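# Transfer 96-well plate from nest N1 to nest N2

## Task

Carry the 96-well culture plate out of plate nest N1 and into plate nest N2 so that it rests flat between N2's locators, with well A1 in the corner labelled A1 and the lid seated fully on the plate; then release it and pull the grippers away.

## Robot and tools

Robot: two 6-joint arms, left_arm and right_arm, each with a parallel gripper. Seen from behind the arms, N1 is the left-hand nest and N2 the right-hand one. The plate begins in N1 with A1 at the A1-marked corner, so it has to be carried over without being turned. Small drops of a few millimetres while setting it down are fine; a big drop at any moment fails it. Loose objects may occasionally get a brief shove from outside.

Scene frame (used in every result): origin on the table top midway between the arms, +z up, +x out across the table, left_arm on the +y side. The arm names say nothing about image sides. Arm bases may be tilted. Any mounting plates and the metal frame behind the arms that carries them are fixed obstacles; a 'too close' message counts a mounting plate plus its side of the frame as part of that arm. Reported hand positions can be off from reality, more so when reaching far.

Tool execute_actions, argument actions: a list holding one action, one wait, or nothing. Empty list {"actions": []} only returns the current state. An action is {"rows": [...], "steps": n}: n control steps of 1/30 s each, n from 1 to 15, default 15. Each row is used for one step; if there are fewer rows than steps, the last row repeats. A wait is {"steps": n} with n up to 300; it sends nothing and returns once n steps have passed since the previous result, counting your reply time. Optional pictures (true/false) turns camera images on or off for that result; they come by default. A refused call sends nothing.

Each row is one flat list of 14 numbers covering both arms, always all 14 even when one arm is idle: left_arm waist, shoulder, elbow, wrist pitch, wrist yaw, wrist roll, opening, then the same seven for right_arm. The six joint values are absolute target angles in radians in each joint's own space, the same quantities shown under Joint positions; they are not offsets. Stated ranges per arm: waist -2.618 to 3.054, shoulder 0.000 to 3.142, elbow 0.000 to 3.142, wrist pitch -1.571 to 1.571, wrist yaw -1.571 to 1.571, wrist roll -2.094 to 2.094. True ends may differ by up to 0.036 rad either way. A target over 0.036 rad beyond an end, and further out than the joint's last reported angle, gets the call refused. A target past the real end is clipped there, and results then may say 'joint sent to its limit' (possibly referring to an earlier action still running); missing that line does not prove there is room left. Opening is an absolute value from -1 (closed) to +1 (fully open, about 0.094 m pad gap).

Motion: each joint's sent target stays within a fixed lead of its measured angle (waist 0.202, shoulder 0.258, elbow 0.238, wrist pitch 0.573, wrist yaw and roll 0.522 rad), and if the targets would move a gripper more than 70 mm from where it is, the whole arm's targets are pulled back, so large moves take several actions. Friction can leave a joint up to about 0.031 rad short, and commands smaller than that may not move it. Between calls the arms keep heading to the last row sent until everything nearly stops or a step is HELD; after that only a new action moves them further. Fingers still opening or closing continue. The simulation keeps running while you think.

Gripping: grip_measured is the finger opening on the command scale. Away from -1 and +1 the fingers go to where grip_measured would equal your number. To hold something, command below grip_measured: roughly 0.03 lower is firm, less is gentler. Readings can be off by about 1 mm of opening per gripper, constant in a scene. Pad force tops out near 50 to 62 N (lower on some grippers, and weaker on parts under about 2 mm thick), with a brief harder spike on first contact.

Result lines: a state line 'left_arm: ... | right_arm: ...' with each gripper's end_effector_position (metres, scene frame) and end_effector_quat_wxyz. The position is the point between the finger pads, about 1 cm behind the tips; fingers point along the gripper's +z and close along its y. Joint positions and Joint velocities list each arm's six joints (rad, rad/s) and then the pad gap (m, m/s). 'joint command not followed' means a clearance check altered or blocked joint targets on some steps, while the rest of the row still ran. HELD flags steps where all or part of your row was not sent. MOTOR HOT appears from 75 °C when carrying load (heat builds even while you think); at 90 °C that arm halts for 10 s, and at 100 °C it loses hold and collapses; both show as OVER-TEMPERATURE FAULT. Keep holding times short.

Tool zoom_image: camera (cam_high, cam_low, cam_left_wrist, cam_right_wrist) and region [x0, y0, x1, y1] in that camera's pixels, top-left origin, at most 504 by 504. Image sizes: cam_high and cam_low 672x504, wrist cameras 504x504 (fisheye). Calibration with K and T_world_to_cam is provided per camera; wrist poses follow the arm's joint readings, and real cameras can be slightly off.

Tool finished_scene, argument scene: the number of the current scene. Answering without a tool call also ends things.

Avoid: dropping the plate from height, knocking anything off the table, letting the arms collide or push on each other, slamming, and hard pushing against the nests. Faster, smoother, lower-effort motion is better.

Each tool is called after ">>>" as name(argument=value, ...) on one line, values as JSON.

## Session

>>> execute_actions(actions=[])

Scene clock: 0.00 s of 13200.00 s.
left_arm: end_effector_position=(+0.3895, +0.6536, +0.3257) grip_measured=+1.000 end_effector_quat_wxyz=(+0.009, -0.293, +0.884, +0.365) | right_arm: end_effector_position=(+0.4590, -0.1914, +0.1891) grip_measured=+1.000 end_effector_quat_wxyz=(+0.055, -0.336, +0.938, -0.064)
Joint positions: left_arm=[ 1.165  1.11   1.487 -0.765  0.116  0.149  0.094] | right_arm=[ 0.627  1.298  1.34  -0.662  0.798 -0.454  0.094]
Joint velocities: left_arm=[ 0.017 -0.012 -0.027  0.007 -0.037  0.037  0.   ] | right_arm=[-0.002 -0.002 -0.007 -0.051 -0.007  0.022  0.   ]
Motor temperatures (°C, as the motors report them): left_arm=[16 15 17 15 19 15] | right_arm=[16 17 17 17 19 16]

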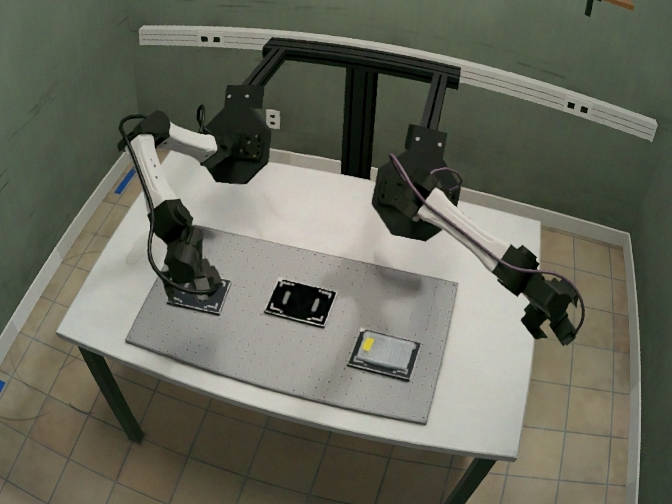

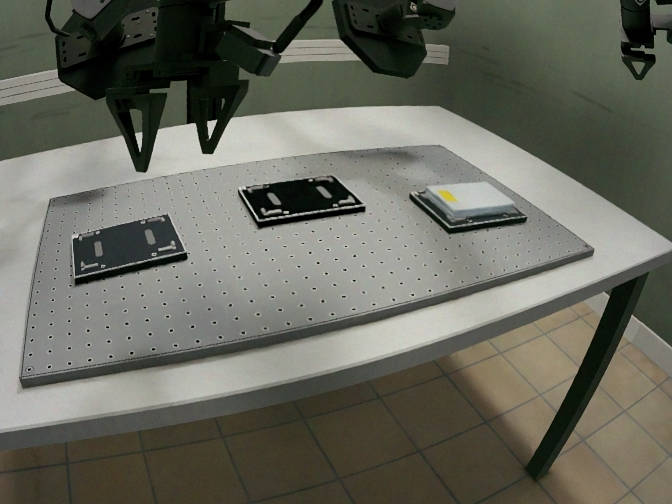

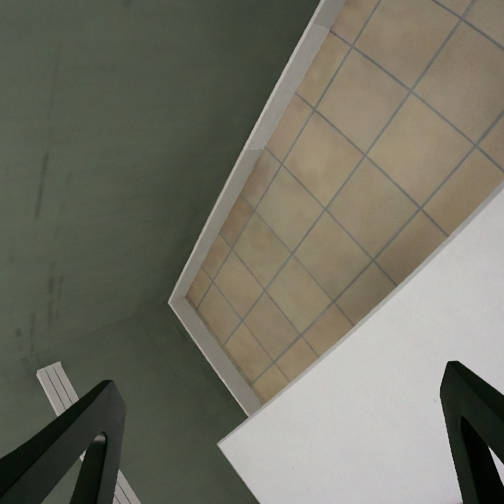

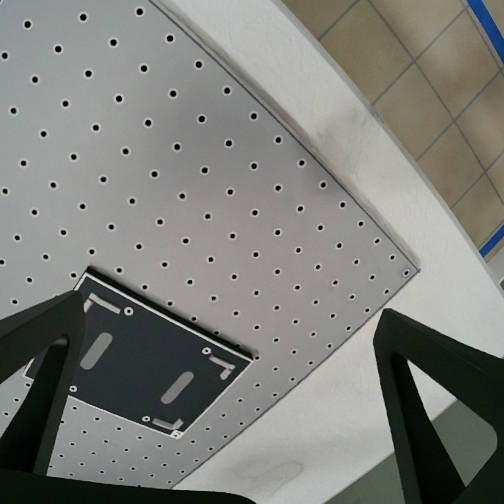

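>>> zoom_image(camera="cam_high", region=[150,250,440,400])

>>> zoom_image(camera="cam_low", region=[60,160,540,290])

>>> execute_actions(actions=[{"rows":[[0,1.11,1.487,0,0,0,1,0,1.11,1.487,0,0,0,1]]}], pictures=false)

>>> execute_actions(actions=[{"steps":90}])

Region (150, 250, 440, 400) of cam_high's 672x504 image, scaled by 1.738, with more detail than that image has; it fills the top 261 rows of this view, and the rest is white.

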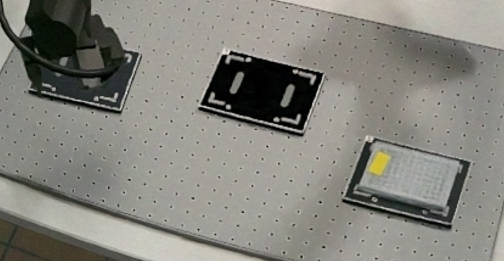

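Region (60, 160, 540, 290) of cam_low's 672x504 image, scaled by 1.050, with more detail than that image has; it fills the top 136 rows of this view, and the rest is white.

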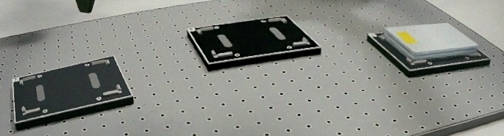

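Scene clock: 8.23 s of 13200.00 s.
left_arm: end_effector_position=(+0.6704, +0.4973, +0.3071) grip_measured=+1.000 end_effector_quat_wxyz=(+0.421, -0.149, +0.889, +0.102) | right_arm: end_effector_position=(+0.6214, -0.3252, +0.2701) grip_measured=+1.000 end_effector_quat_wxyz=(+0.368, +0.057, +0.928, +0.015)
Joint positions: left_arm=[ 0.277  1.114  1.484 -0.056  0.009  0.014  0.094] | right_arm=[ 0.087  1.146  1.454 -0.14   0.17  -0.088  0.094]
Joint velocities: left_arm=[-2.107 -0.007 -0.007  0.359 -0.007 -0.066  0.   ] | right_arm=[-1.609 -0.183  0.164  0.828 -1.048  0.593  0.   ]
Motor temperatures (°C, as the motors report them): left_arm=[16 17 18 16 19 15] | right_arm=[16 19 18 18 19 16]
Steps of this call (steps 1 to 90: nothing new was sent; then 4.73 s passed at rest; steps 91 to 105: all 15 steps of this action). Readings (joint positions):
91: left_arm=[1.145 1.110 1.485 -0.731 0.097 0.134] | right_arm=[0.617 1.293 1.341 -0.645 0.766 -0.430]
92: left_arm=[1.102 1.113 1.484 -0.665 0.080 0.117] | right_arm=[0.595 1.287 1.344 -0.611 0.723 -0.397]
94: left_arm=[1.007 1.114 1.484 -0.525 0.063 0.090] | right_arm=[0.541 1.267 1.359 -0.536 0.645 -0.341]
98: left_arm=[0.787 1.114 1.484 -0.265 0.030 0.048] | right_arm=[0.421 1.216 1.398 -0.382 0.472 -0.240]
105: the state above

Scene clock: 11.23 s of 13200.00 s.
left_arm: end_effector_position=(+0.7044, +0.4119, +0.3231) grip_measured=+1.000 end_effector_quat_wxyz=(+0.464, -0.135, +0.875, -0.029) | right_arm: end_effector_position=(+0.6466, -0.3382, +0.3110) grip_measured=+1.000 end_effector_quat_wxyz=(+0.446, +0.080, +0.890, +0.057)
Joint positions: left_arm=[ 0.006  1.114  1.484 -0.005  0.009  0.006  0.094] | right_arm=[ 0.006  1.121  1.471 -0.02   0.012 -0.007  0.094]
Joint velocities: left_arm=[-0.012  0.007 -0.007 -0.007  0.007 -0.051  0.   ] | right_arm=[-0.002 -0.022 -0.002 -0.022 -0.051 -0.037  0.   ]
Motor temperatures (°C, as the motors report them): left_arm=[16 19 19 17 19 15] | right_arm=[16 21 19 19 19 16]
Steps of this call (steps 1 to 30: the robot went on to your last target; steps 31 to 90: nothing new was sent). Readings (joint positions):
1: left_arm=[0.204 1.114 1.484 -0.046 0.007 0.012] | right_arm=[0.042 1.140 1.460 -0.113 0.143 -0.071]
2: left_arm=[0.131 1.114 1.484 -0.039 0.006 0.011] | right_arm=[0.017 1.134 1.465 -0.090 0.122 -0.058]
4: left_arm=[0.030 1.114 1.484 -0.029 0.014 0.010] | right_arm=[0.006 1.125 1.470 -0.055 0.086 -0.039]
8: left_arm=[0.006 1.114 1.484 -0.013 0.013 0.008] | right_arm=[0.006 1.121 1.471 -0.026 0.042 -0.020]
90: the state above
All arms were judged still, so your last target was given up. Only a new action makes them travel on or press farther. Fingers that are still opening or closing keep moving.
camera_calibration (this result's frames):
cam_left_wrist: T_world_to_cam=[[0.177835, -0.982048, 0.0628973, 0.268099], [-0.894438, -0.187959, -0.405774, 0.881561], [0.410312, 0.0159033, -0.911807, 0.101436], [0, 0, 0, 1]] pos_world=[0.699204, 0.42737, 0.433342]
cam_right_wrist: T_world_to_cam=[[-0.0627749, -0.995268, -0.0741748, -0.271143], [-0.913139, 0.0872715, -0.398198, 0.767005], [0.402787, 0.0427351, -0.914296, 0.148857], [0, 0, 0, 1]] pos_world=[0.623404, -0.343159, 0.421407]

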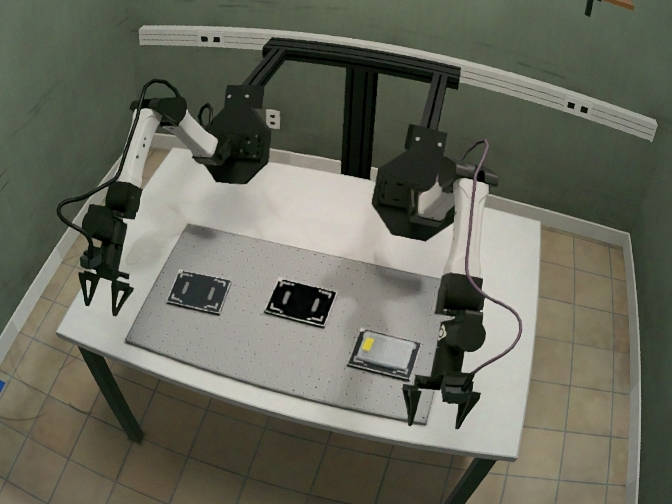

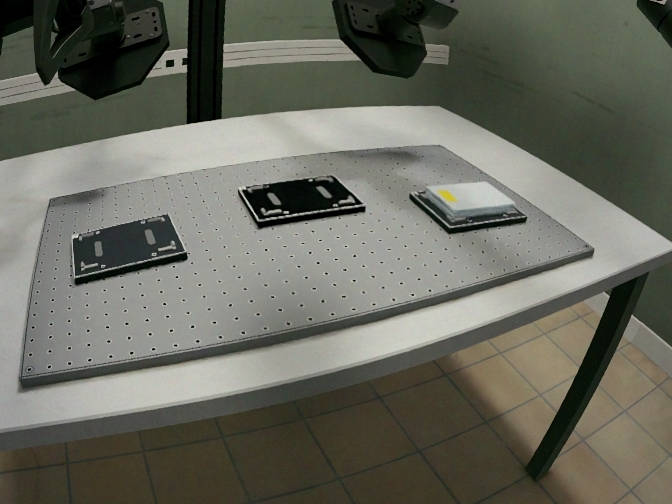

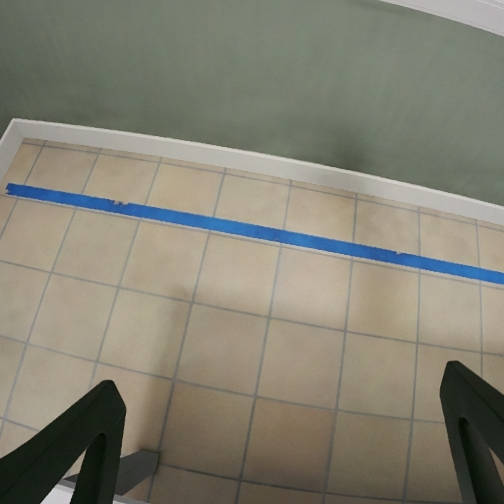

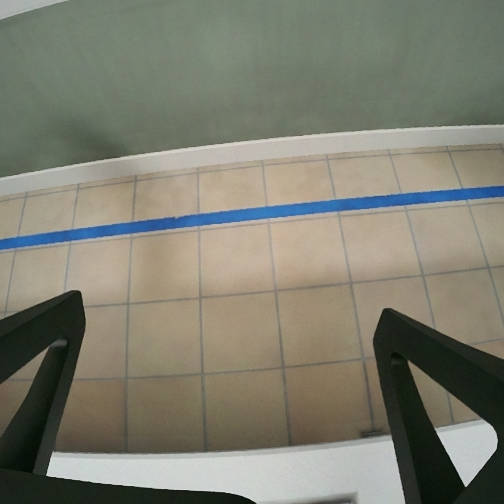

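>>> execute_actions(actions=[{"rows":[[0.274,1.142,0.833,-0.44,0.457,1.98,1,-0.9,0.6,0.8,0,0,0,1]]}], pictures=false)

>>> execute_actions(actions=[{"steps":90}])

Scene clock: 54.00 s of 13200.00 s.
left_arm: end_effector_position=(+0.5054, +0.3690, +0.1413) grip_measured=+1.000 end_effector_quat_wxyz=(+0.174, +0.174, +0.966, -0.079) | right_arm: end_effector_position=(+0.4018, -0.5334, +0.3330) grip_measured=+1.000 end_effector_quat_wxyz=(+0.317, +0.154, +0.864, -0.359)
Joint positions: left_arm=[ 0.243  1.107  1.049 -0.291  0.332  0.671  0.094] | right_arm=[-0.883  0.596  0.805 -0.019  0.004 -0.005  0.094]
Joint velocities: left_arm=[ 0.11   0.007 -1.184 -0.403  0.418  1.473  0.   ] | right_arm=[-0.295  0.002  0.002 -0.022  0.022  0.081  0.   ]
Motor temperatures (°C, as the motors report them): left_arm=[16 33 25 24 19 15] | right_arm=[16 36 26 25 19 16]
Steps of this call (steps 1 to 90: nothing new was sent; then 39.27 s passed at rest; steps 91 to 105: all 15 steps of this action). Readings (joint positions):
91: left_arm=[0.019 1.113 1.477 -0.013 0.036 0.035] | right_arm=[-0.018 1.099 1.439 -0.001 -0.000 -0.007]
92: left_arm=[0.043 1.109 1.462 -0.031 0.069 0.074] | right_arm=[-0.074 1.045 1.367 0.001 -0.003 -0.007]
94: left_arm=[0.096 1.107 1.421 -0.073 0.125 0.151] | right_arm=[-0.203 0.912 1.214 -0.008 -0.001 -0.007]
98: left_arm=[0.181 1.107 1.305 -0.168 0.216 0.320] | right_arm=[-0.478 0.629 0.923 -0.001 0.002 -0.006]
105: the state above

Scene clock: 57.00 s of 13200.00 s.
left_arm: end_effector_position=(+0.3838, +0.3119, +0.1023) grip_measured=+1.000 end_effector_quat_wxyz=(+0.156, +0.689, +0.691, -0.154) | right_arm: end_effector_position=(+0.4015, -0.5347, +0.3345) grip_measured=+1.000 end_effector_quat_wxyz=(+0.318, +0.154, +0.863, -0.362)
Joint positions: left_arm=[ 0.263  1.143  0.834 -0.438  0.451  1.975  0.094] | right_arm=[-0.89   0.596  0.805 -0.016  0.004 -0.005  0.094]
Joint velocities: left_arm=[-0.007 -0.002  0.002 -0.007  0.037 -0.022  0.   ] | right_arm=[-0.017 -0.012 -0.007  0.007 -0.037 -0.095  0.   ]
Motor temperatures (°C, as the motors report them): left_arm=[16 33 24 23 19 15] | right_arm=[16 35 26 25 19 16]
Steps of this call (steps 1 to 45: the robot went on to your last target; steps 46 to 90: nothing new was sent). Readings (joint positions):
1: left_arm=[0.246 1.108 1.008 -0.305 0.345 0.729] | right_arm=[-0.889 0.596 0.805 -0.018 0.004 -0.005]
2: left_arm=[0.250 1.111 0.968 -0.320 0.359 0.799] | right_arm=[-0.890 0.596 0.805 -0.016 0.004 -0.005]
4: left_arm=[0.258 1.121 0.895 -0.359 0.389 0.983] | right_arm=[-0.890 0.596 0.805 -0.016 0.004 -0.005]
8: left_arm=[0.263 1.143 0.835 -0.433 0.422 1.379] | right_arm=[-0.890 0.596 0.805 -0.016 0.004 -0.005]
90: the state above
All arms were judged still, so your last target was given up. Only a new action makes them travel on or press farther. Fingers that are still opening or closing keep moving.
camera_calibration (this result's frames):
cam_left_wrist: T_world_to_cam=[[-0.993122, 0.0814966, -0.0840703, 0.373464], [0.0727586, 0.992096, 0.102229, -0.304814], [0.0917372, 0.0954092, -0.991202, 0.138848], [0, 0, 0, 1]] pos_world=[0.380335, 0.258721, 0.200185]
cam_right_wrist: T_world_to_cam=[[-0.435504, -0.664315, 0.607472, -0.381817], [-0.899854, 0.339612, -0.273726, 0.657602], [-0.0244648, -0.665845, -0.745689, 0.0137309], [0, 0, 0, 1]] pos_world=[0.425799, -0.467834, 0.422185]

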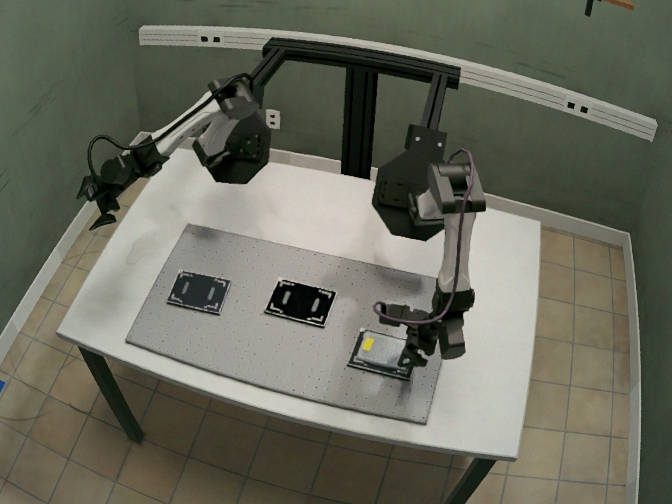

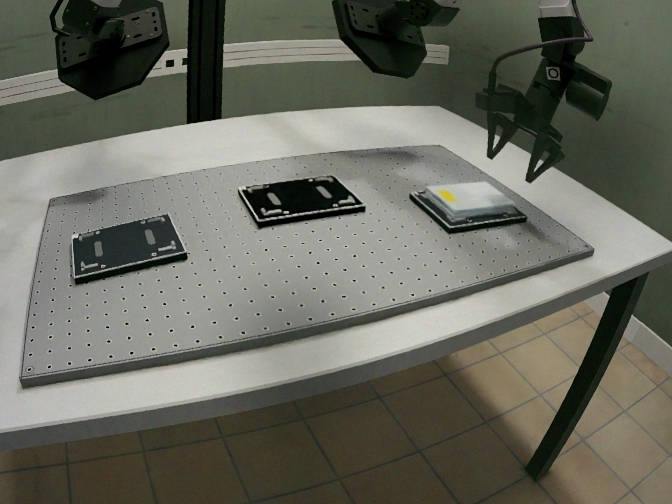

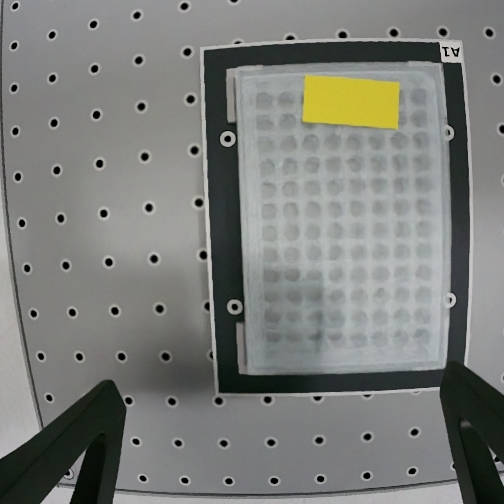

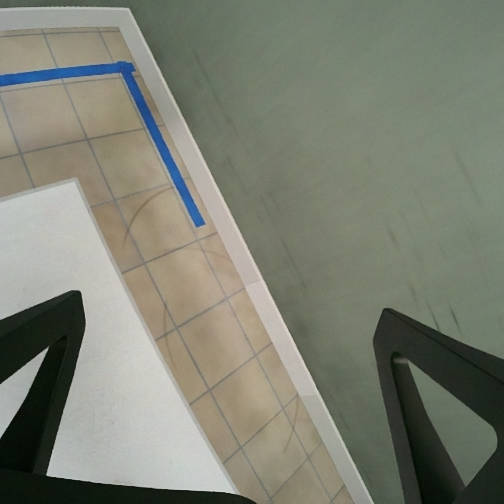

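>>> execute_actions(actions=[{"rows":[[0.08,1.24,0.648,-0.106,0.316,1.88,1,-0.9,0.6,0.8,0,0,0,1]]}], pictures=false)

>>> execute_actions(actions=[{"steps":30}])

>>> zoom_image(camera="cam_low", region=[400,130,550,240])

Scene clock: 70.83 s of 13200.00 s.
left_arm: end_effector_position=(+0.3521, +0.2553, +0.0643) grip_measured=+1.000 end_effector_quat_wxyz=(+0.161, +0.700, +0.676, -0.166) | right_arm: end_effector_position=(+0.4015, -0.5347, +0.3345) grip_measured=+1.000 end_effector_quat_wxyz=(+0.318, +0.154, +0.863, -0.362)
Joint positions: left_arm=[ 0.082  1.243  0.649 -0.13   0.332  1.889  0.094] | right_arm=[-0.89   0.596  0.805 -0.016  0.004 -0.005  0.094]
Joint velocities: left_arm=[ 0.002  0.002 -0.007  0.139 -0.081 -0.007  0.   ] | right_arm=[-0.012 -0.002  0.002 -0.081 -0.007  0.022  0.   ]
Motor temperatures (°C, as the motors report them): left_arm=[16 32 23 20 19 15] | right_arm=[16 31 25 24 19 16]
Steps of this call (steps 1 to 90: nothing new was sent; then 10.33 s passed at rest; steps 91 to 105: all 15 steps of this action). Readings (joint positions):
91: left_arm=[0.240 1.147 0.811 -0.386 0.428 1.961] | right_arm=[-0.890 0.596 0.805 -0.016 0.004 -0.005]
92: left_arm=[0.188 1.160 0.774 -0.308 0.403 1.946] | right_arm=[-0.890 0.596 0.805 -0.016 0.004 -0.005]
94: left_arm=[0.104 1.207 0.706 -0.230 0.382 1.924] | right_arm=[-0.890 0.596 0.805 -0.016 0.004 -0.005]
98: left_arm=[0.082 1.243 0.649 -0.194 0.350 1.902] | right_arm=[-0.890 0.596 0.805 -0.016 0.004 -0.005]
105: the state above

Scene clock: 71.83 s of 13200.00 s.
left_arm: end_effector_position=(+0.3550, +0.2568, +0.0635) grip_measured=+1.000 end_effector_quat_wxyz=(+0.162, +0.700, +0.677, -0.159) | right_arm: end_effector_position=(+0.4015, -0.5347, +0.3345) grip_measured=+1.000 end_effector_quat_wxyz=(+0.318, +0.154, +0.863, -0.362)
Joint positions: left_arm=[ 0.082  1.243  0.649 -0.116  0.327  1.885  0.094] | right_arm=[-0.89   0.596  0.805 -0.016  0.004 -0.005  0.094]
Joint velocities: left_arm=[-0.012  0.002  0.007  0.037 -0.051  0.037  0.   ] | right_arm=[-0.007 -0.017  0.002 -0.022  0.022 -0.051  0.   ]
Motor temperatures (°C, as the motors report them): left_arm=[16 32 23 20 19 15] | right_arm=[16 31 25 24 19 16]
Steps of this call (steps 1 to 30: the robot went on to your last target). Readings (joint positions):
1: left_arm=[0.082 1.243 0.649 -0.127 0.331 1.888] | right_arm=[-0.890 0.596 0.805 -0.016 0.004 -0.005]
2: left_arm=[0.082 1.243 0.649 -0.125 0.330 1.887] | right_arm=[-0.890 0.596 0.805 -0.016 0.004 -0.005]
4: left_arm=[0.082 1.243 0.649 -0.122 0.329 1.887] | right_arm=[-0.890 0.596 0.805 -0.016 0.004 -0.005]
8: left_arm=[0.082 1.243 0.649 -0.118 0.328 1.886] | right_arm=[-0.890 0.596 0.805 -0.016 0.004 -0.005]
30: the state above
All arms were judged still, so your last target was given up. Only a new action makes them travel on or press farther. Fingers that are still opening or closing keep moving.
camera_calibration (this result's frames):
cam_left_wrist: T_world_to_cam=[[-0.98881, 0.115307, -0.0946553, 0.336653], [0.107002, 0.990305, 0.0885815, -0.254887], [0.103952, 0.077462, -0.991561, 0.10863], [0, 0, 0, 1]] pos_world=[0.348867, 0.205183, 0.162157]
cam_right_wrist: T_world_to_cam=[[-0.435504, -0.664315, 0.607472, -0.381817], [-0.899854, 0.339612, -0.273726, 0.657602], [-0.0244648, -0.665845, -0.745689, 0.0137309], [0, 0, 0, 1]] pos_world=[0.425799, -0.467834, 0.422185]

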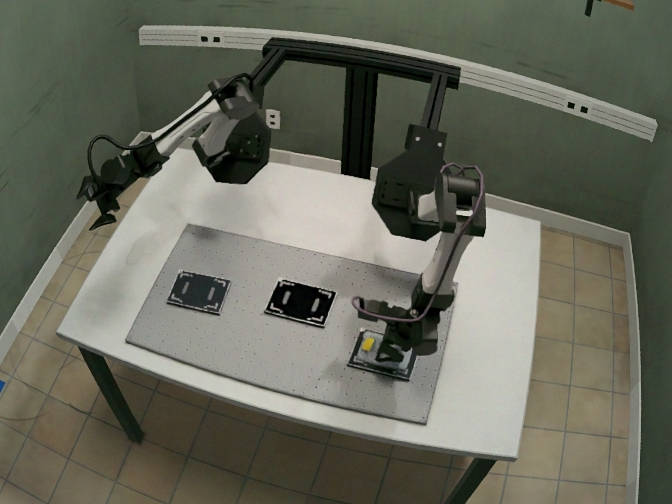

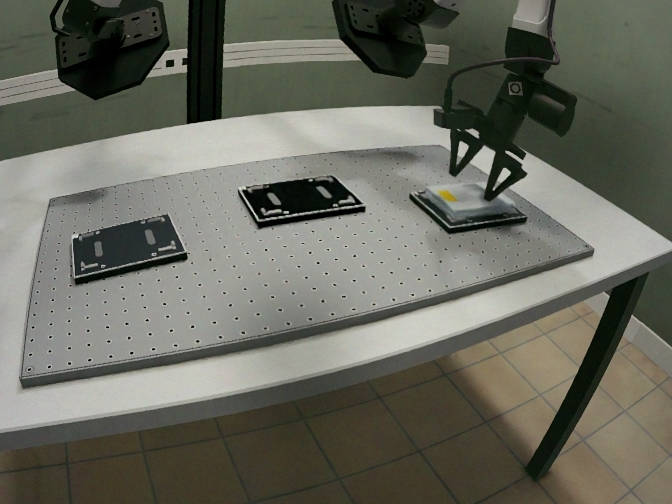

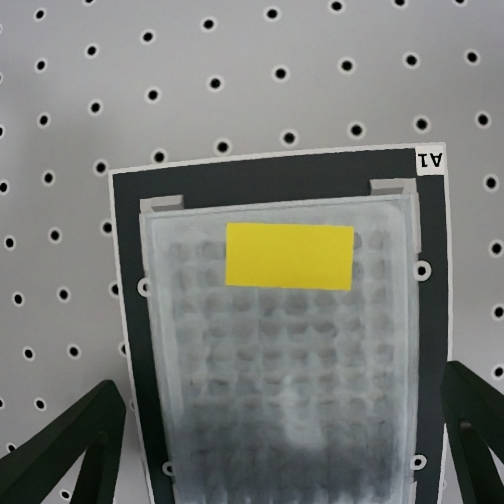

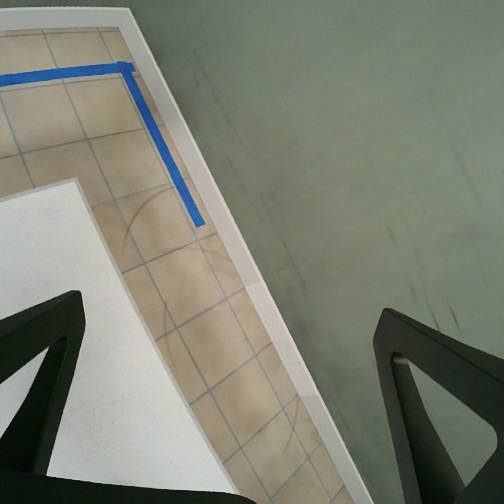

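Region (400, 130, 550, 240) of cam_low's 672x504 image, scaled by 3.360, with more detail than that image has; it fills the top 370 rows of this view, and the rest is white.

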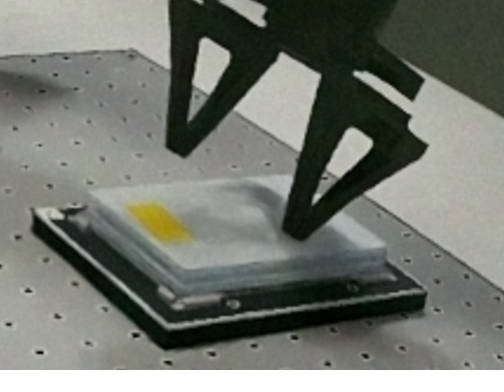

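>>> execute_actions(actions=[{"rows":[[0.09,1.28,0.654,-0.07,0.32,1.885,1,-0.9,0.6,0.8,0,0,0,1],[0.09,1.28,0.654,-0.07,0.32,1.885,1,-0.9,0.6,0.8,0,0,0,1],[0.09,1.28,0.654,-0.05,0.32,1.885,1,-0.9,0.6,0.8,0,0,0,1],[0.1,1.32,0.66,-0.03,0.32,1.885,1,-0.9,0.6,0.8,0,0,0,1],[0.1,1.32,0.66,-0.02,0.32,1.885,1,-0.9,0.6,0.8,0,0,0,1],[0.1,1.32,0.66,-0.004,0.32,1.885,1,-0.9,0.6,0.8,0,0,0,1],[0.1,1.359,0.67,-0.004,0.32,1.885,1,-0.9,0.6,0.8,0,0,0,1]]}], pictures=false)

>>> execute_actions(actions=[{"steps":20}])

>>> zoom_image(camera="cam_low", region=[400,130,550,240])

Scene clock: 84.33 s of 13200.00 s.
left_arm: end_effector_position=(+0.3495, +0.2554, +0.0410) grip_measured=+1.000 end_effector_quat_wxyz=(+0.159, +0.699, +0.679, -0.159) | right_arm: end_effector_position=(+0.4015, -0.5347, +0.3345) grip_measured=+1.000 end_effector_quat_wxyz=(+0.318, +0.154, +0.863, -0.362)
Joint positions: left_arm=[ 0.09   1.345  0.649 -0.018  0.328  1.886  0.094] | right_arm=[-0.89   0.596  0.805 -0.016  0.004 -0.005  0.094]
Joint velocities: left_arm=[-0.012 -0.012  0.012 -0.007 -0.007 -0.022  0.   ] | right_arm=[ 0.002 -0.007 -0.002 -0.081  0.037 -0.037  0.   ]
Motor temperatures (°C, as the motors report them): left_arm=[16 30 22 19 19 15] | right_arm=[16 29 25 25 19 16]
Steps of this call (steps 1 to 90: nothing new was sent; then 9.00 s passed at rest; steps 91 to 105: all 15 steps of this action). Readings (joint positions):
91: left_arm=[0.082 1.246 0.649 -0.113 0.327 1.885] | right_arm=[-0.890 0.596 0.805 -0.016 0.004 -0.005]
92: left_arm=[0.082 1.252 0.649 -0.104 0.327 1.885] | right_arm=[-0.890 0.596 0.805 -0.016 0.004 -0.005]
94: left_arm=[0.083 1.267 0.649 -0.087 0.327 1.885] | right_arm=[-0.890 0.596 0.805 -0.016 0.004 -0.005]
98: left_arm=[0.089 1.321 0.649 -0.042 0.327 1.885] | right_arm=[-0.890 0.596 0.805 -0.016 0.004 -0.005]
105: the state above

Scene clock: 85.00 s of 13200.00 s.
left_arm: end_effector_position=(+0.3504, +0.2557, +0.0409) grip_measured=+1.000 end_effector_quat_wxyz=(+0.160, +0.699, +0.679, -0.157) | right_arm: end_effector_position=(+0.4015, -0.5347, +0.3345) grip_measured=+1.000 end_effector_quat_wxyz=(+0.318, +0.154, +0.863, -0.362)
Joint positions: left_arm=[ 0.09   1.345  0.649 -0.015  0.328  1.886  0.094] | right_arm=[-0.89   0.596  0.805 -0.016  0.004 -0.005  0.094]
Joint velocities: left_arm=[ 0.007 -0.012 -0.002  0.007 -0.007 -0.022  0.   ] | right_arm=[-0.022 -0.022  0.017  0.066 -0.066  0.007  0.   ]
Motor temperatures (°C, as the motors report them): left_arm=[16 30 22 19 19 15] | right_arm=[16 29 25 25 19 16]
Steps of this call (steps 1 to 15: the robot went on to your last target; steps 16 to 20: nothing new was sent). Readings (joint positions):
1: left_arm=[0.090 1.345 0.649 -0.018 0.328 1.886] | right_arm=[-0.890 0.596 0.805 -0.016 0.004 -0.005]
2: left_arm=[0.090 1.345 0.649 -0.017 0.328 1.886] | right_arm=[-0.890 0.596 0.805 -0.016 0.004 -0.005]
4: left_arm=[0.090 1.345 0.649 -0.016 0.328 1.886] | right_arm=[-0.890 0.596 0.805 -0.016 0.004 -0.005]
8: left_arm=[0.090 1.345 0.649 -0.015 0.328 1.886] | right_arm=[-0.890 0.596 0.805 -0.016 0.004 -0.005]
20: the state above
All arms were judged still, so your last target was given up. Only a new action makes them travel on or press farther. Fingers that are still opening or closing keep moving.
camera_calibration (this result's frames):
cam_left_wrist: T_world_to_cam=[[-0.989451, 0.111943, -0.091949, 0.33103], [0.103345, 0.990242, 0.0934883, -0.250164], [0.101517, 0.0829997, -0.991365, 0.0861863], [0, 0, 0, 1]] pos_world=[0.344642, 0.203513, 0.139267]
cam_right_wrist: T_world_to_cam=[[-0.435504, -0.664315, 0.607472, -0.381817], [-0.899854, 0.339612, -0.273726, 0.657602], [-0.0244648, -0.665845, -0.745689, 0.0137309], [0, 0, 0, 1]] pos_world=[0.425799, -0.467834, 0.422185]

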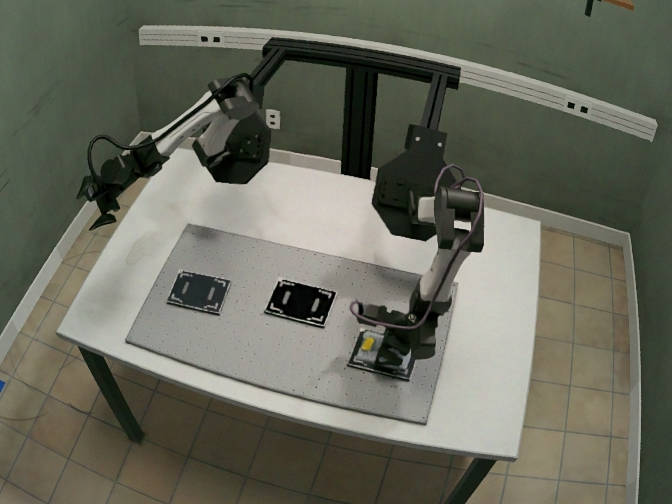

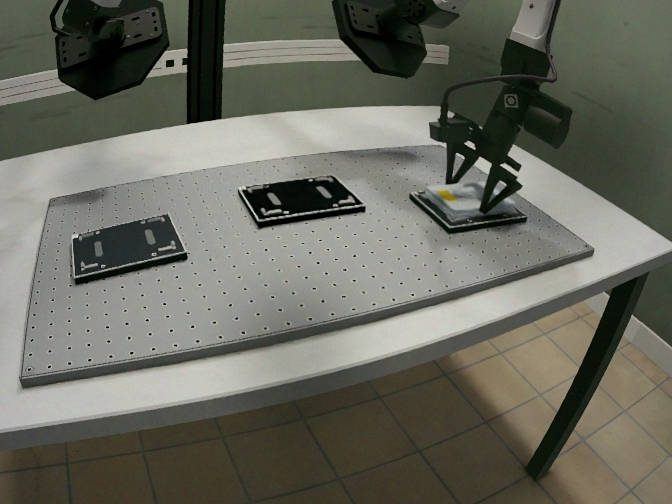

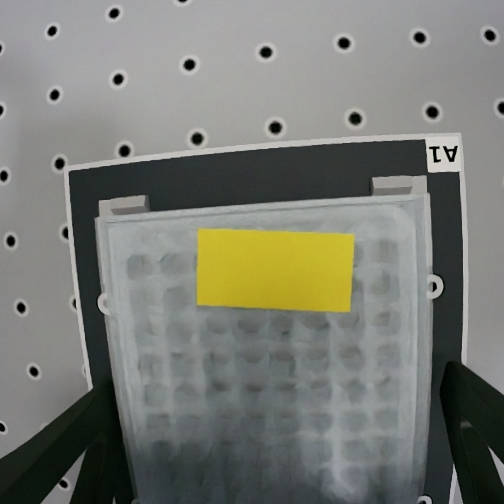

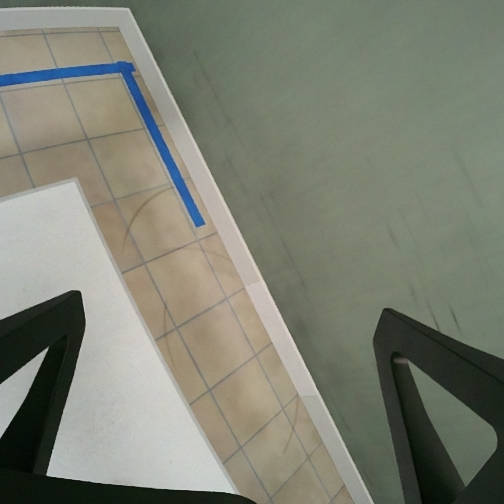

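Region (400, 130, 550, 240) of cam_low's 672x504 image, scaled by 3.360, with more detail than that image has; it fills the top 370 rows of this view, and the rest is white.

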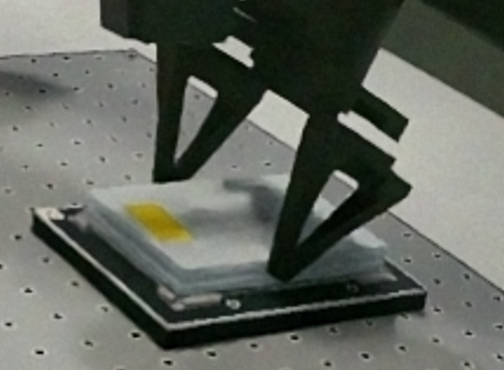

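>>> execute_actions(actions=[{"rows":[[0.1,1.345,0.69,-0.004,0.32,1.885,1,-0.9,0.6,0.8,0,0,0,1]]}])

Scene clock: 89.83 s of 13200.00 s.
left_arm: end_effector_position=(+0.3580, +0.2578, +0.0410) grip_measured=+1.000 end_effector_quat_wxyz=(+0.163, +0.700, +0.679, -0.151) | right_arm: end_effector_position=(+0.4015, -0.5347, +0.3345) grip_measured=+1.000 end_effector_quat_wxyz=(+0.318, +0.154, +0.863, -0.362)
Joint positions: left_arm=[ 0.09   1.345  0.666 -0.016  0.327  1.885  0.094] | right_arm=[-0.89   0.596  0.805 -0.016  0.004 -0.005  0.094]
Joint velocities: left_arm=[-0.002 -0.002  0.002  0.051 -0.007 -0.022  0.   ] | right_arm=[-0.007 -0.002  0.012 -0.007 -0.051  0.037  0.   ]
Motor temperatures (°C, as the motors report them): left_arm=[16 30 21 19 19 15] | right_arm=[16 28 25 25 19 16]
Steps of this call (steps 1 to 90: nothing new was sent; then 1.33 s passed at rest; steps 91 to 105: all 15 steps of this action). Readings (joint positions):
91: left_arm=[0.090 1.345 0.651 -0.015 0.328 1.886] | right_arm=[-0.890 0.596 0.805 -0.016 0.004 -0.005]
92: left_arm=[0.090 1.345 0.655 -0.015 0.328 1.886] | right_arm=[-0.890 0.596 0.805 -0.016 0.004 -0.005]
94: left_arm=[0.090 1.345 0.663 -0.014 0.328 1.886] | right_arm=[-0.890 0.596 0.805 -0.016 0.004 -0.005]
98: left_arm=[0.090 1.345 0.666 -0.016 0.327 1.885] | right_arm=[-0.890 0.596 0.805 -0.016 0.004 -0.005]
105: the state above
camera_calibration (this result's frames):
cam_left_wrist: T_world_to_cam=[[-0.988212, 0.110449, -0.106005, 0.338797], [0.0999802, 0.990006, 0.0994627, -0.252088], [0.115931, 0.0876918, -0.989379, 0.0788894], [0, 0, 0, 1]] pos_world=[0.350861, 0.205231, 0.139039]
cam_right_wrist: T_world_to_cam=[[-0.435504, -0.664315, 0.607472, -0.381817], [-0.899854, 0.339612, -0.273726, 0.657602], [-0.0244648, -0.665845, -0.745689, 0.0137309], [0, 0, 0, 1]] pos_world=[0.425799, -0.467834, 0.422185]

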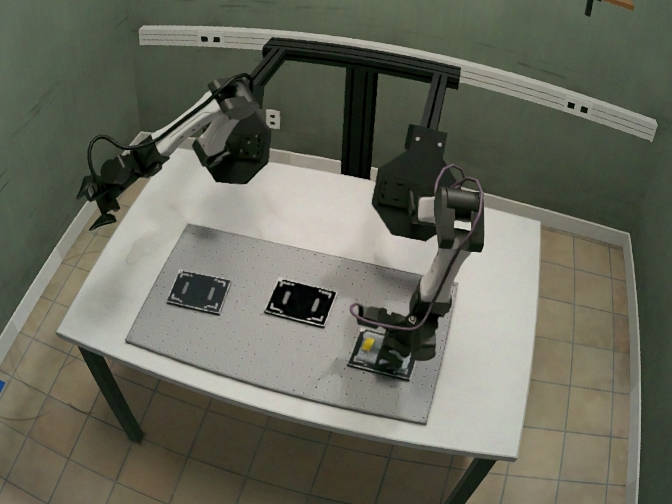

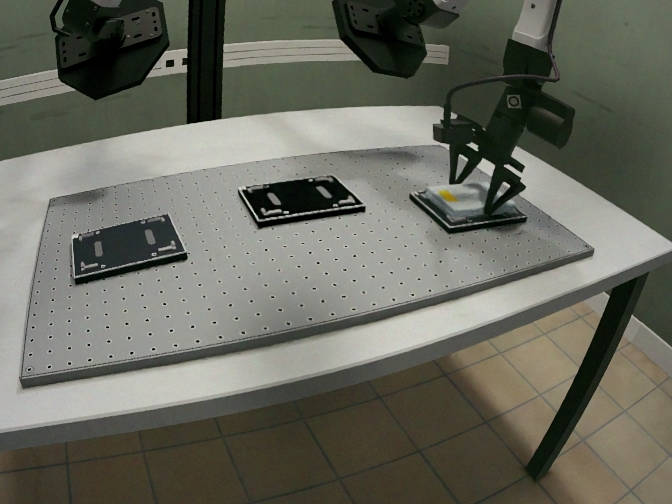

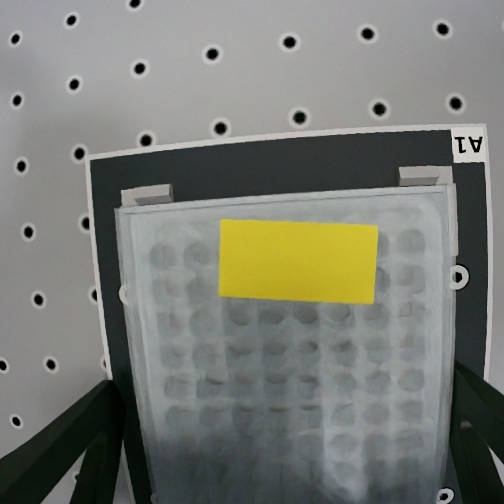

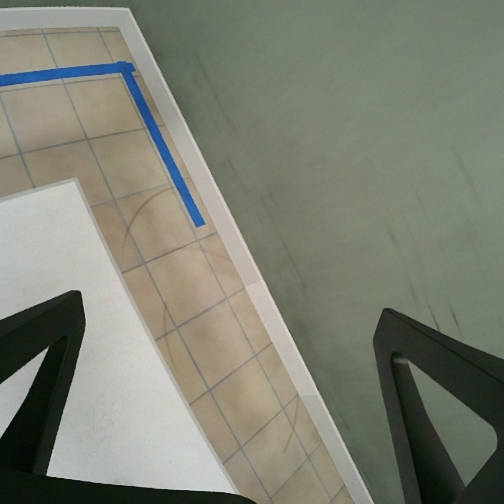

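>>> execute_actions(actions=[{"rows":[[0.1,1.345,0.69,-0.045,0.32,1.885,1,-0.9,0.6,0.8,0,0,0,1],[0.1,1.345,0.69,-0.045,0.32,1.885,1,-0.9,0.6,0.8,0,0,0,1],[0.1,1.345,0.69,-0.045,0.32,1.885,1,-0.9,0.6,0.8,0,0,0,1],[0.1,1.345,0.69,-0.045,0.32,1.885,1,-0.9,0.6,0.8,0,0,0,1],[0.1,1.345,0.69,-0.045,0.32,1.885,1,-0.9,0.6,0.8,0,0,0,1],[0.1,1.36,0.69,-0.02,0.32,1.885,1,-0.9,0.6,0.8,0,0,0,1],[0.1,1.37,0.69,-0.005,0.32,1.885,1,-0.9,0.6,0.8,0,0,0,1],[0.1,1.375,0.69,0.005,0.32,1.885,1,-0.9,0.6,0.8,0,0,0,1],[0.1,1.385,0.69,0.012,0.32,1.885,1,-0.9,0.6,0.8,0,0,0,1]]}], pictures=false)

>>> execute_actions(actions=[{"rows":[[0.1,1.39,0.69,0.03,0.32,1.885,1,-0.9,0.6,0.8,0,0,0,1],[0.1,1.395,0.69,0.04,0.32,1.885,1,-0.9,0.6,0.8,0,0,0,1],[0.1,1.40,0.69,0.048,0.32,1.885,1,-0.9,0.6,0.8,0,0,0,1],[0.1,1.405,0.69,0.048,0.32,1.885,1,-0.9,0.6,0.8,0,0,0,1],[0.1,1.415,0.69,0.048,0.32,1.885,1,-0.9,0.6,0.8,0,0,0,1]]}])

>>> zoom_image(camera="cam_low", region=[400,130,550,240])

Scene clock: 107.60 s of 13200.00 s.
left_arm: end_effector_position=(+0.3525, +0.2557, +0.0359) grip_measured=+1.000 end_effector_quat_wxyz=(+0.159, +0.699, +0.679, -0.158) | right_arm: end_effector_position=(+0.4015, -0.5347, +0.3345) grip_measured=+1.000 end_effector_quat_wxyz=(+0.318, +0.154, +0.863, -0.362)
Joint positions: left_arm=[ 0.09   1.371  0.666 -0.008  0.328  1.885  0.094] | right_arm=[-0.89   0.596  0.805 -0.016  0.004 -0.005  0.094]
Joint velocities: left_arm=[ 0.012  0.012 -0.007 -0.037 -0.007 -0.022  0.   ] | right_arm=[-0.002 -0.002  0.002  0.066 -0.095 -0.11   0.   ]
Motor temperatures (°C, as the motors report them): left_arm=[16 29 21 18 19 15] | right_arm=[16 26 25 25 19 16]
Steps of this call (steps 1 to 15: the robot went on to your last target; steps 16 to 90: nothing new was sent; then 14.27 s passed at rest; steps 91 to 105: all 15 steps of this action). Readings (joint positions):
91: left_arm=[0.090 1.345 0.666 -0.019 0.327 1.885] | right_arm=[-0.890 0.596 0.805 -0.016 0.004 -0.005]
92: left_arm=[0.090 1.345 0.666 -0.021 0.327 1.885] | right_arm=[-0.890 0.596 0.805 -0.016 0.004 -0.005]
94: left_arm=[0.090 1.345 0.666 -0.028 0.327 1.885] | right_arm=[-0.890 0.596 0.805 -0.016 0.004 -0.005]
98: left_arm=[0.090 1.350 0.666 -0.024 0.327 1.885] | right_arm=[-0.890 0.596 0.805 -0.016 0.004 -0.005]
105: the state above

Scene clock: 108.10 s of 13200.00 s.
left_arm: end_effector_position=(+0.3521, +0.2540, +0.0354) grip_measured=+1.000 end_effector_quat_wxyz=(+0.162, +0.697, +0.679, -0.162) | right_arm: end_effector_position=(+0.4015, -0.5347, +0.3345) grip_measured=+1.000 end_effector_quat_wxyz=(+0.318, +0.154, +0.863, -0.362)
Joint positions: left_arm=[ 0.09   1.377  0.666 -0.005  0.337  1.883  0.094] | right_arm=[-0.89   0.596  0.805 -0.016  0.004 -0.005  0.094]
Joint velocities: left_arm=[-0.017 -0.017  0.002  0.051 -0.037  0.037  0.   ] | right_arm=[ 0.012  0.007 -0.007  0.022  0.007 -0.11   0.   ]
Motor temperatures (°C, as the motors report them): left_arm=[16 29 21 18 19 15] | right_arm=[16 26 25 25 19 16]
Steps of this call (steps 1 to 15: all 15 steps of this action). Readings (joint positions):
1: left_arm=[0.090 1.371 0.666 -0.007 0.328 1.885] | right_arm=[-0.890 0.596 0.805 -0.016 0.004 -0.005]
2: left_arm=[0.090 1.371 0.666 -0.006 0.328 1.885] | right_arm=[-0.890 0.596 0.805 -0.016 0.004 -0.005]
4: left_arm=[0.090 1.373 0.666 -0.005 0.328 1.885] | right_arm=[-0.890 0.596 0.805 -0.016 0.004 -0.005]
8: left_arm=[0.090 1.376 0.666 -0.005 0.333 1.883] | right_arm=[-0.890 0.596 0.805 -0.016 0.004 -0.005]
15: the state above
camera_calibration (this result's frames):
cam_left_wrist: T_world_to_cam=[[-0.990115, 0.108012, -0.0894701, 0.333492], [0.100646, 0.991444, 0.083123, -0.247125], [0.0976829, 0.0732966, -0.992515, 0.0845985], [0, 0, 0, 1]] pos_world=[0.346804, 0.202789, 0.134345]
cam_right_wrist: T_world_to_cam=[[-0.435504, -0.664315, 0.607472, -0.381817], [-0.899854, 0.339612, -0.273726, 0.657602], [-0.0244648, -0.665845, -0.745689, 0.0137309], [0, 0, 0, 1]] pos_world=[0.425799, -0.467834, 0.422185]

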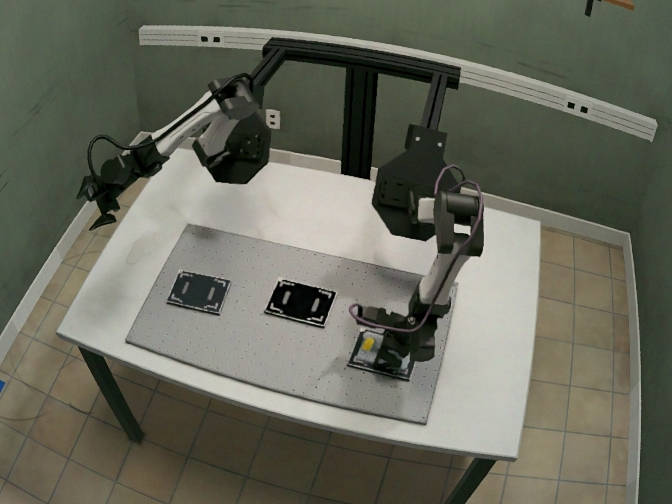

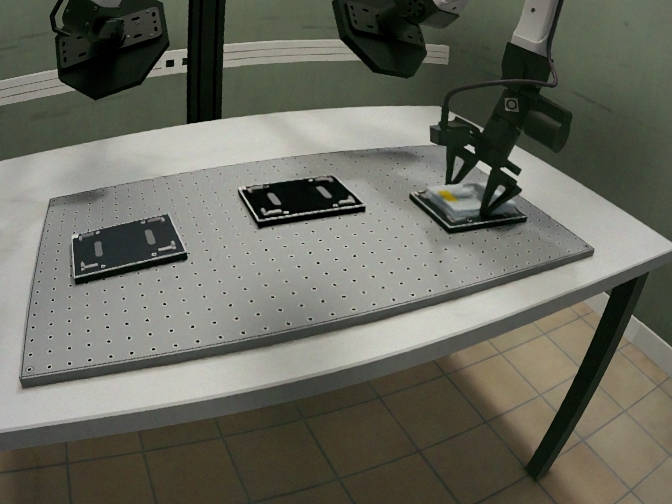

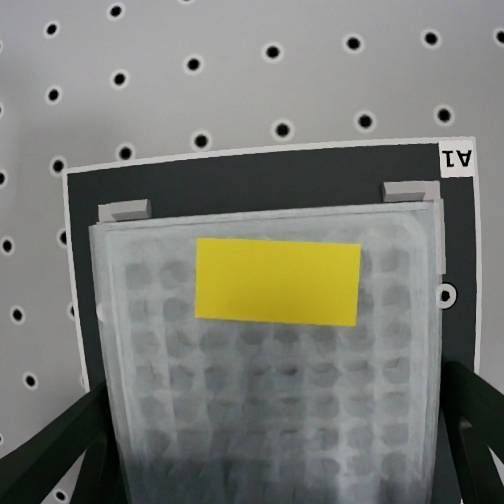

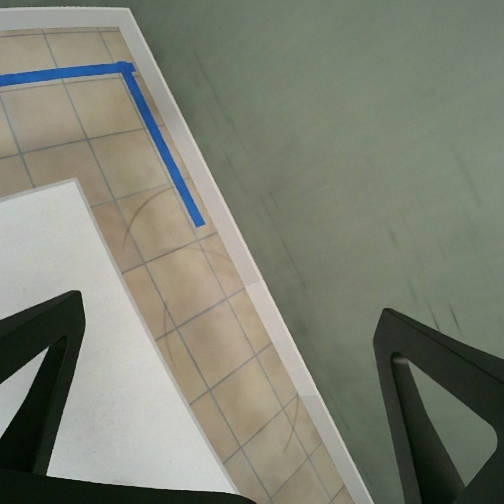

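Region (400, 130, 550, 240) of cam_low's 672x504 image, scaled by 3.360, with more detail than that image has; it fills the top 370 rows of this view, and the rest is white.

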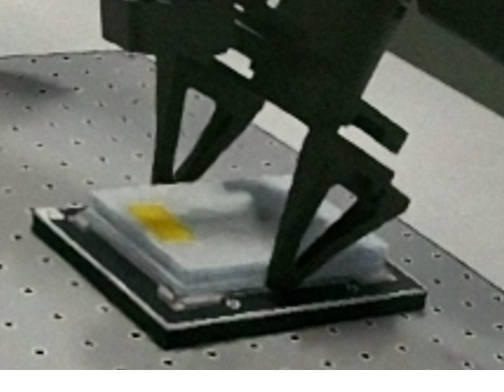

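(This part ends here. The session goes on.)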